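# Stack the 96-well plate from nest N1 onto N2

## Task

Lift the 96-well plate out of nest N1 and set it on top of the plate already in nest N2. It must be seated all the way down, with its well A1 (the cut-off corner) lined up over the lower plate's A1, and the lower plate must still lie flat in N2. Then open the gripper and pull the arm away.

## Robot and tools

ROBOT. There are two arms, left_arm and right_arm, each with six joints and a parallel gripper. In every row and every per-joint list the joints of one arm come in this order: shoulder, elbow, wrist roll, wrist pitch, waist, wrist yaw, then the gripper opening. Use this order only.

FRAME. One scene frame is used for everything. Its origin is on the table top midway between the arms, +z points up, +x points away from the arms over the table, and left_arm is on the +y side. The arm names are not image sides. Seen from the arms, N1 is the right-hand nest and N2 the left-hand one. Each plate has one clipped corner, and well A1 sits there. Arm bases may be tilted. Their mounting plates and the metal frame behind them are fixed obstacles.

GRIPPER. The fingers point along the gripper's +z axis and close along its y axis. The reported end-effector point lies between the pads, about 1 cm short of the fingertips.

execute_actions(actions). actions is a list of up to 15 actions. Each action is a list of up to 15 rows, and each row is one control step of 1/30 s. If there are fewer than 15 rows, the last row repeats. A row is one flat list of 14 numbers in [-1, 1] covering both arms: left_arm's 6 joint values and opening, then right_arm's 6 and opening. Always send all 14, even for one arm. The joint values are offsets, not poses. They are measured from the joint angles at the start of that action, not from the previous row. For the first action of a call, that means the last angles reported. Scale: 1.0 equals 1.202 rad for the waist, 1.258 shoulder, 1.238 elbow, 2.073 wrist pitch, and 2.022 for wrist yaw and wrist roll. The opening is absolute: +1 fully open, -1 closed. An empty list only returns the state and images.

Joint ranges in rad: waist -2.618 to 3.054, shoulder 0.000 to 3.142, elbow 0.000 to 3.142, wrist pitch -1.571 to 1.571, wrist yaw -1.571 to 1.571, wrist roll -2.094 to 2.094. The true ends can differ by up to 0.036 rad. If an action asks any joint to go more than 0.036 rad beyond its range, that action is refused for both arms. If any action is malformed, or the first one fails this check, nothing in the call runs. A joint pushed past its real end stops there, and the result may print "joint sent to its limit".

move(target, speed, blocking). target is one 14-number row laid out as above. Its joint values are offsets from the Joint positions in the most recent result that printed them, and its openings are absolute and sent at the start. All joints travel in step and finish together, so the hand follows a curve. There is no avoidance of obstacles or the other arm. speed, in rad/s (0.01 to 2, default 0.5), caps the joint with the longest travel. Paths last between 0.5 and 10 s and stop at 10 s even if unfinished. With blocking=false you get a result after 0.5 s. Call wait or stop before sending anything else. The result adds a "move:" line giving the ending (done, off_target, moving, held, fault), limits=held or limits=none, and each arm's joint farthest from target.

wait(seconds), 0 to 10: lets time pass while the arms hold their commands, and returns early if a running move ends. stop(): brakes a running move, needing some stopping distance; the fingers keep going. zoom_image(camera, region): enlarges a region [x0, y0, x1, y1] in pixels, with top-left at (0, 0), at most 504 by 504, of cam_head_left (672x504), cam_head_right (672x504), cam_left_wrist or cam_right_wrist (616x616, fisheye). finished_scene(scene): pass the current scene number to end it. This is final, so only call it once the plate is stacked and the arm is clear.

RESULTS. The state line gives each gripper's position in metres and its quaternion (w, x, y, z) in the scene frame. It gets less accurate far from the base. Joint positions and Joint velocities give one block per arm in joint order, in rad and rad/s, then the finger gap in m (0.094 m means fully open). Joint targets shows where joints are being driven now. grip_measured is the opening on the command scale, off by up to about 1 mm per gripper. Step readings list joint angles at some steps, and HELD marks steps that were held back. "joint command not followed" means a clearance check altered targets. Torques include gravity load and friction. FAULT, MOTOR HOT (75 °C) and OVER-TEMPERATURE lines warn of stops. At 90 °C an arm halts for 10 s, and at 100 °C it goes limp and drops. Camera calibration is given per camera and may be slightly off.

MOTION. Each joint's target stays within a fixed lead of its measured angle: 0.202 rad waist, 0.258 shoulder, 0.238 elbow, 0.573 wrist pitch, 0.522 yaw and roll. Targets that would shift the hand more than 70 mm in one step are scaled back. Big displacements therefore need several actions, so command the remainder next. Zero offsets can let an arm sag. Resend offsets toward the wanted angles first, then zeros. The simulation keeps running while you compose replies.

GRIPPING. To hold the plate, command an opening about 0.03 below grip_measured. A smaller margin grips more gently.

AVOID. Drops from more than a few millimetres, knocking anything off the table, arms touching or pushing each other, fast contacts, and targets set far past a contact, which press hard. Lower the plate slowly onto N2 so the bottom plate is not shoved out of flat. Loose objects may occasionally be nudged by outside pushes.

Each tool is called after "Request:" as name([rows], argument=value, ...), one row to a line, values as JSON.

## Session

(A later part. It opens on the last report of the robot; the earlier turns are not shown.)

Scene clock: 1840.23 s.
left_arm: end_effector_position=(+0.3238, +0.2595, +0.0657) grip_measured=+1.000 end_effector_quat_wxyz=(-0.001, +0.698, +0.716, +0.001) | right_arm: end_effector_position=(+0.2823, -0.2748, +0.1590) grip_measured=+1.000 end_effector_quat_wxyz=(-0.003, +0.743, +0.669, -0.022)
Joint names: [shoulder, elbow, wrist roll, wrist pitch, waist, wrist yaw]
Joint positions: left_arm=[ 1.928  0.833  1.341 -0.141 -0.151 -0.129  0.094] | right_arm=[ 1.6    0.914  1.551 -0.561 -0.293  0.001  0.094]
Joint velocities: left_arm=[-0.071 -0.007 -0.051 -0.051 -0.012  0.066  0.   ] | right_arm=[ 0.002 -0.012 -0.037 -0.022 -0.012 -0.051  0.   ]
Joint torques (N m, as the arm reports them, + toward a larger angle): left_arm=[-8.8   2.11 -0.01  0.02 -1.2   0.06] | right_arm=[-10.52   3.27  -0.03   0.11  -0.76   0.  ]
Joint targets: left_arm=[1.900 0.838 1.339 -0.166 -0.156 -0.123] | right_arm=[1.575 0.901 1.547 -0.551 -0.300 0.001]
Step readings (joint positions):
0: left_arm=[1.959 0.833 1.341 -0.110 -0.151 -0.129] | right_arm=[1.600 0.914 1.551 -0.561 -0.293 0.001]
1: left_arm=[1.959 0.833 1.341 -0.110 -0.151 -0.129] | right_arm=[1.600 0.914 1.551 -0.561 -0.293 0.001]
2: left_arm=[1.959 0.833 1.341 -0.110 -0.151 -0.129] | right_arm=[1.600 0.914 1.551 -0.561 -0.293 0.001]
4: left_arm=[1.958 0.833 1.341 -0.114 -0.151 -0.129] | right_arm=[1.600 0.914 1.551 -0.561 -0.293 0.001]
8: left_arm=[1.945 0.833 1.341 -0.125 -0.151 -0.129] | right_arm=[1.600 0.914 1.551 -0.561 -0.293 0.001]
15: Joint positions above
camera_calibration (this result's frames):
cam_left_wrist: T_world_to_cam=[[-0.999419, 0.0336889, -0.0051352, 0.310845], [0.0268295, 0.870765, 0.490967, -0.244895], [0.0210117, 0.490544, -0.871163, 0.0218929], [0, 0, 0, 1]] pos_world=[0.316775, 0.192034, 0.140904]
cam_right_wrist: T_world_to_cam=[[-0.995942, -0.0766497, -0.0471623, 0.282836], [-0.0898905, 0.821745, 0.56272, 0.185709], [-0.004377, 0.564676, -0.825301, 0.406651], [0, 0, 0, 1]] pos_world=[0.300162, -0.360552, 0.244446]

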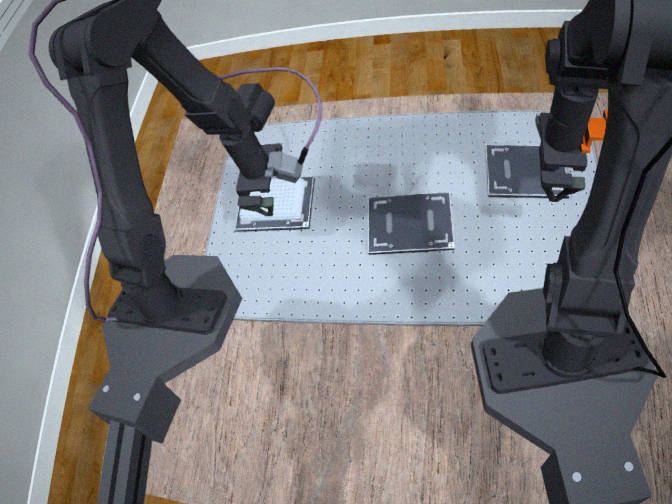

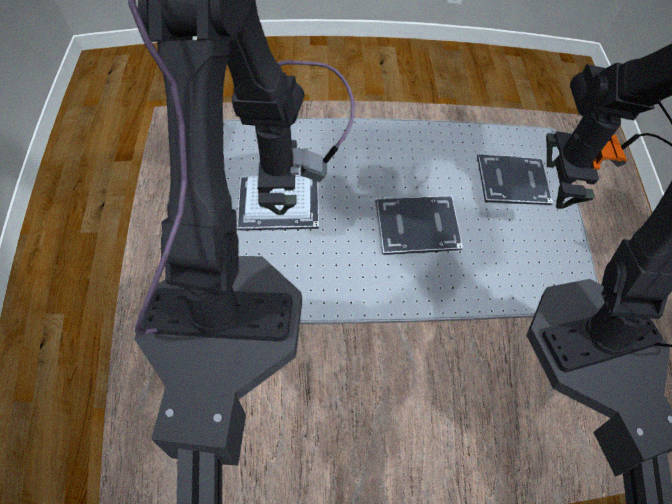

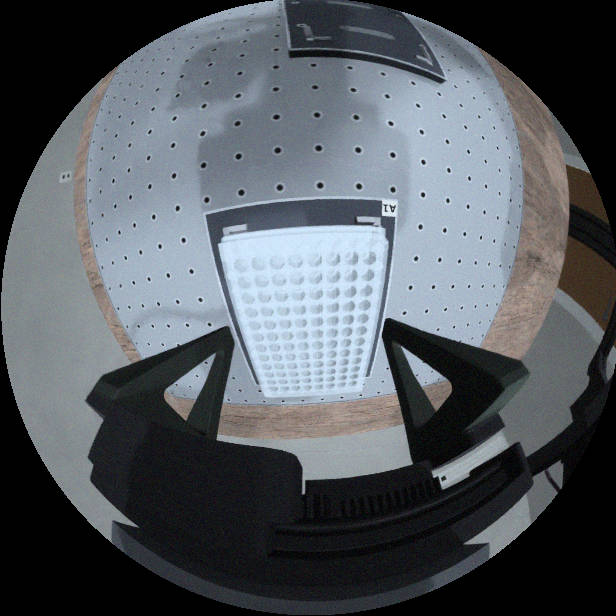

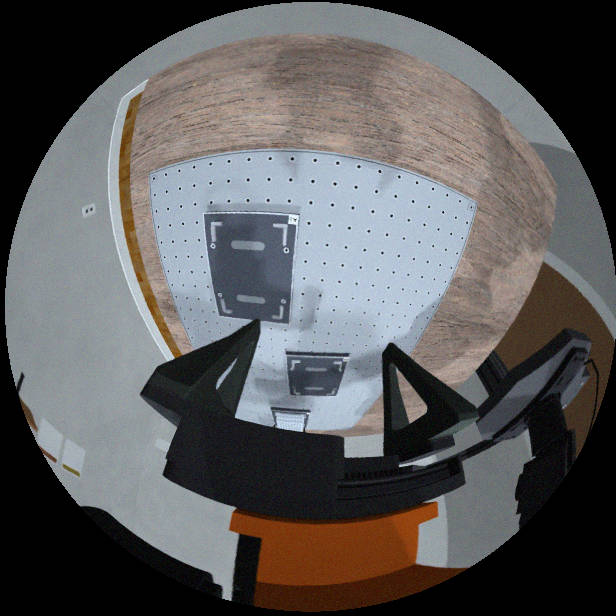

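Request:
move(target=[-0.2385,0.054,-0.001,-0.172,-0.004,0.003,1,-0.0199,-0.0105,-0.002,0.0048,-0.0058,0,1], speed=0.3)

Scene clock: 1850.73 s.
left_arm: end_effector_position=(+0.3270, +0.2690, +0.1453) grip_measured=+1.000 end_effector_quat_wxyz=(-0.010, +0.699, +0.715, -0.004) | right_arm: end_effector_position=(+0.2823, -0.2748, +0.1590) grip_measured=+1.000 end_effector_quat_wxyz=(-0.003, +0.743, +0.669, -0.022)
Joint names: [shoulder, elbow, wrist roll, wrist pitch, waist, wrist yaw]
Joint positions: left_arm=[ 1.648  0.875  1.341 -0.484 -0.151 -0.129  0.094] | right_arm=[ 1.6    0.914  1.551 -0.561 -0.293  0.001  0.094]
Joint velocities: left_arm=[ 0.012 -0.007 -0.007 -0.007 -0.002 -0.066  0.   ] | right_arm=[ 0.007 -0.002 -0.022  0.037 -0.007 -0.051  0.   ]
Joint torques (N m, as the arm reports them, + toward a larger angle): left_arm=[-8.04  4.71 -0.01 -0.04 -1.05  0.06] | right_arm=[-10.54   3.26  -0.02   0.12  -0.77  -0.01]
Joint targets: left_arm=[1.627 0.901 1.339 -0.498 -0.156 -0.123] | right_arm=[1.575 0.901 1.547 -0.551 -0.300 0.001]
move: off_target (left_arm, right_arm); limits=none; left_arm: farthest joint: the elbow, 0.025 radians from its target (0.066 radians at the start); right_arm: farthest joint: the shoulder, 0.025 radians from its target (0.025 radians at the start)
camera_calibration (this result's frames):
cam_left_wrist: T_world_to_cam=[[-0.999215, 0.0363379, 0.0157542, 0.310397], [0.0393754, 0.868554, 0.494028, -0.296384], [0.00426859, 0.494261, -0.869303, 0.0907193], [0, 0, 0, 1]] pos_world=[0.321437, 0.201307, 0.220395]
cam_right_wrist: T_world_to_cam=[[-0.995942, -0.0766497, -0.0471623, 0.282836], [-0.0898905, 0.821745, 0.56272, 0.185709], [-0.004377, 0.564676, -0.825301, 0.406651], [0, 0, 0, 1]] pos_world=[0.300162, -0.360552, 0.244446]

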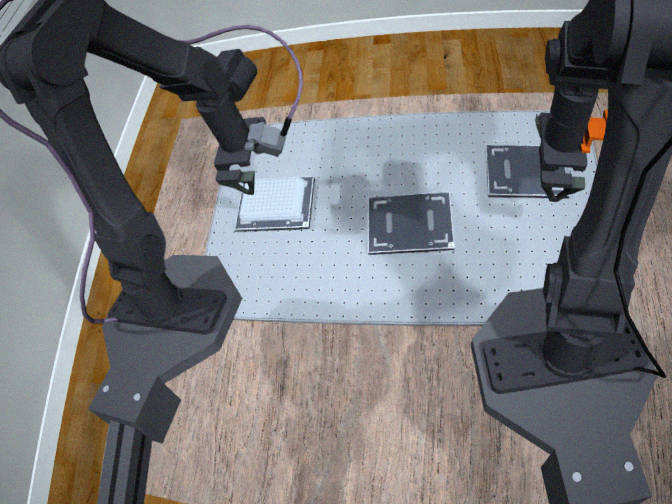

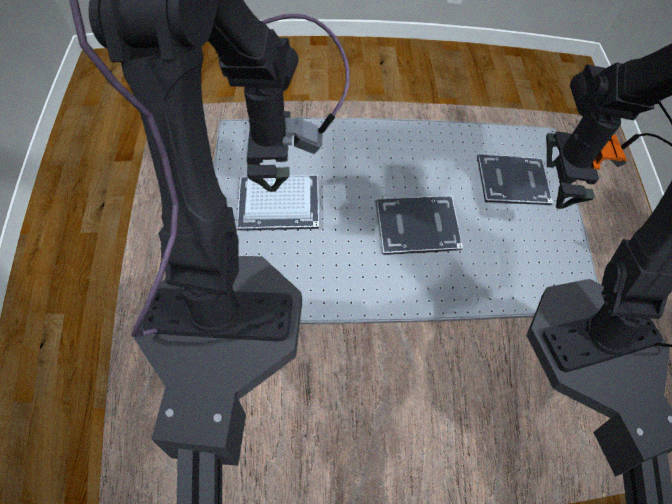

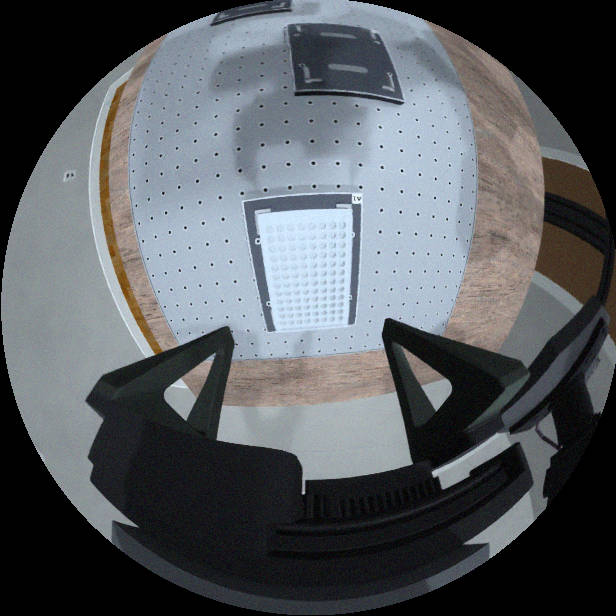

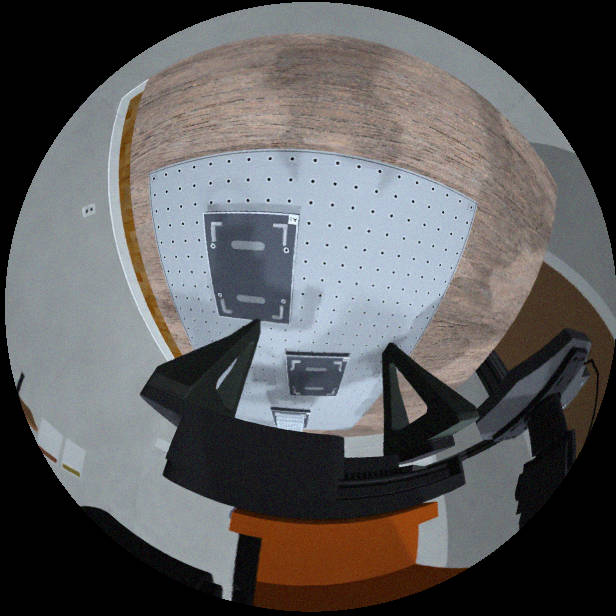

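Clear of the stack. Verifying nesting.

Request:
zoom_image(camera="cam_left_wrist", region=[230, 180, 380, 345])

Request:
zoom_image(camera="cam_head_left", region=[225, 160, 325, 240])

Request:
zoom_image(camera="cam_head_right", region=[230, 160, 330, 240])

Region (230, 180, 380, 345) of cam_left_wrist's 616x616 image, scaled by 3.055, with more detail than that image has; it fills the left 458 columns of this view, and the rest is white.

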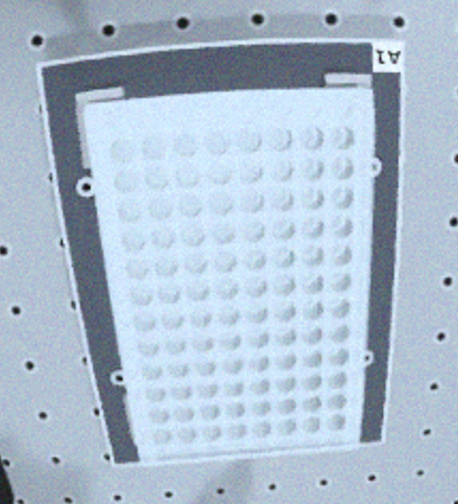

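Region (225, 160, 325, 240) of cam_head_left's 672x504 image, scaled by 5.040, with more detail than that image has; it fills the top 403 rows of this view, and the rest is white.

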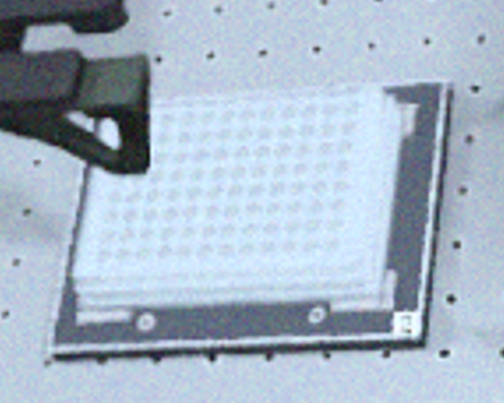

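Region (230, 160, 330, 240) of cam_head_right's 672x504 image, scaled by 5.040, with more detail than that image has; it fills the top 403 rows of this view, and the rest is white.

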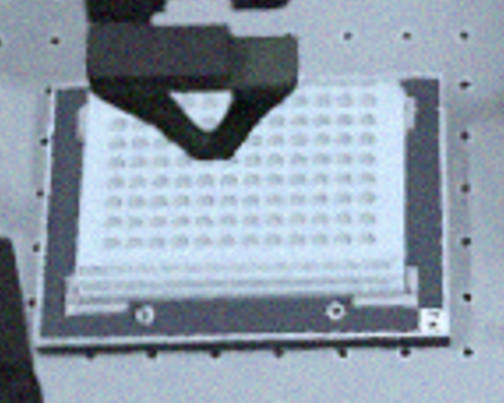

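Request:
finished_scene(scene=2)

The scene is finished: the task was done.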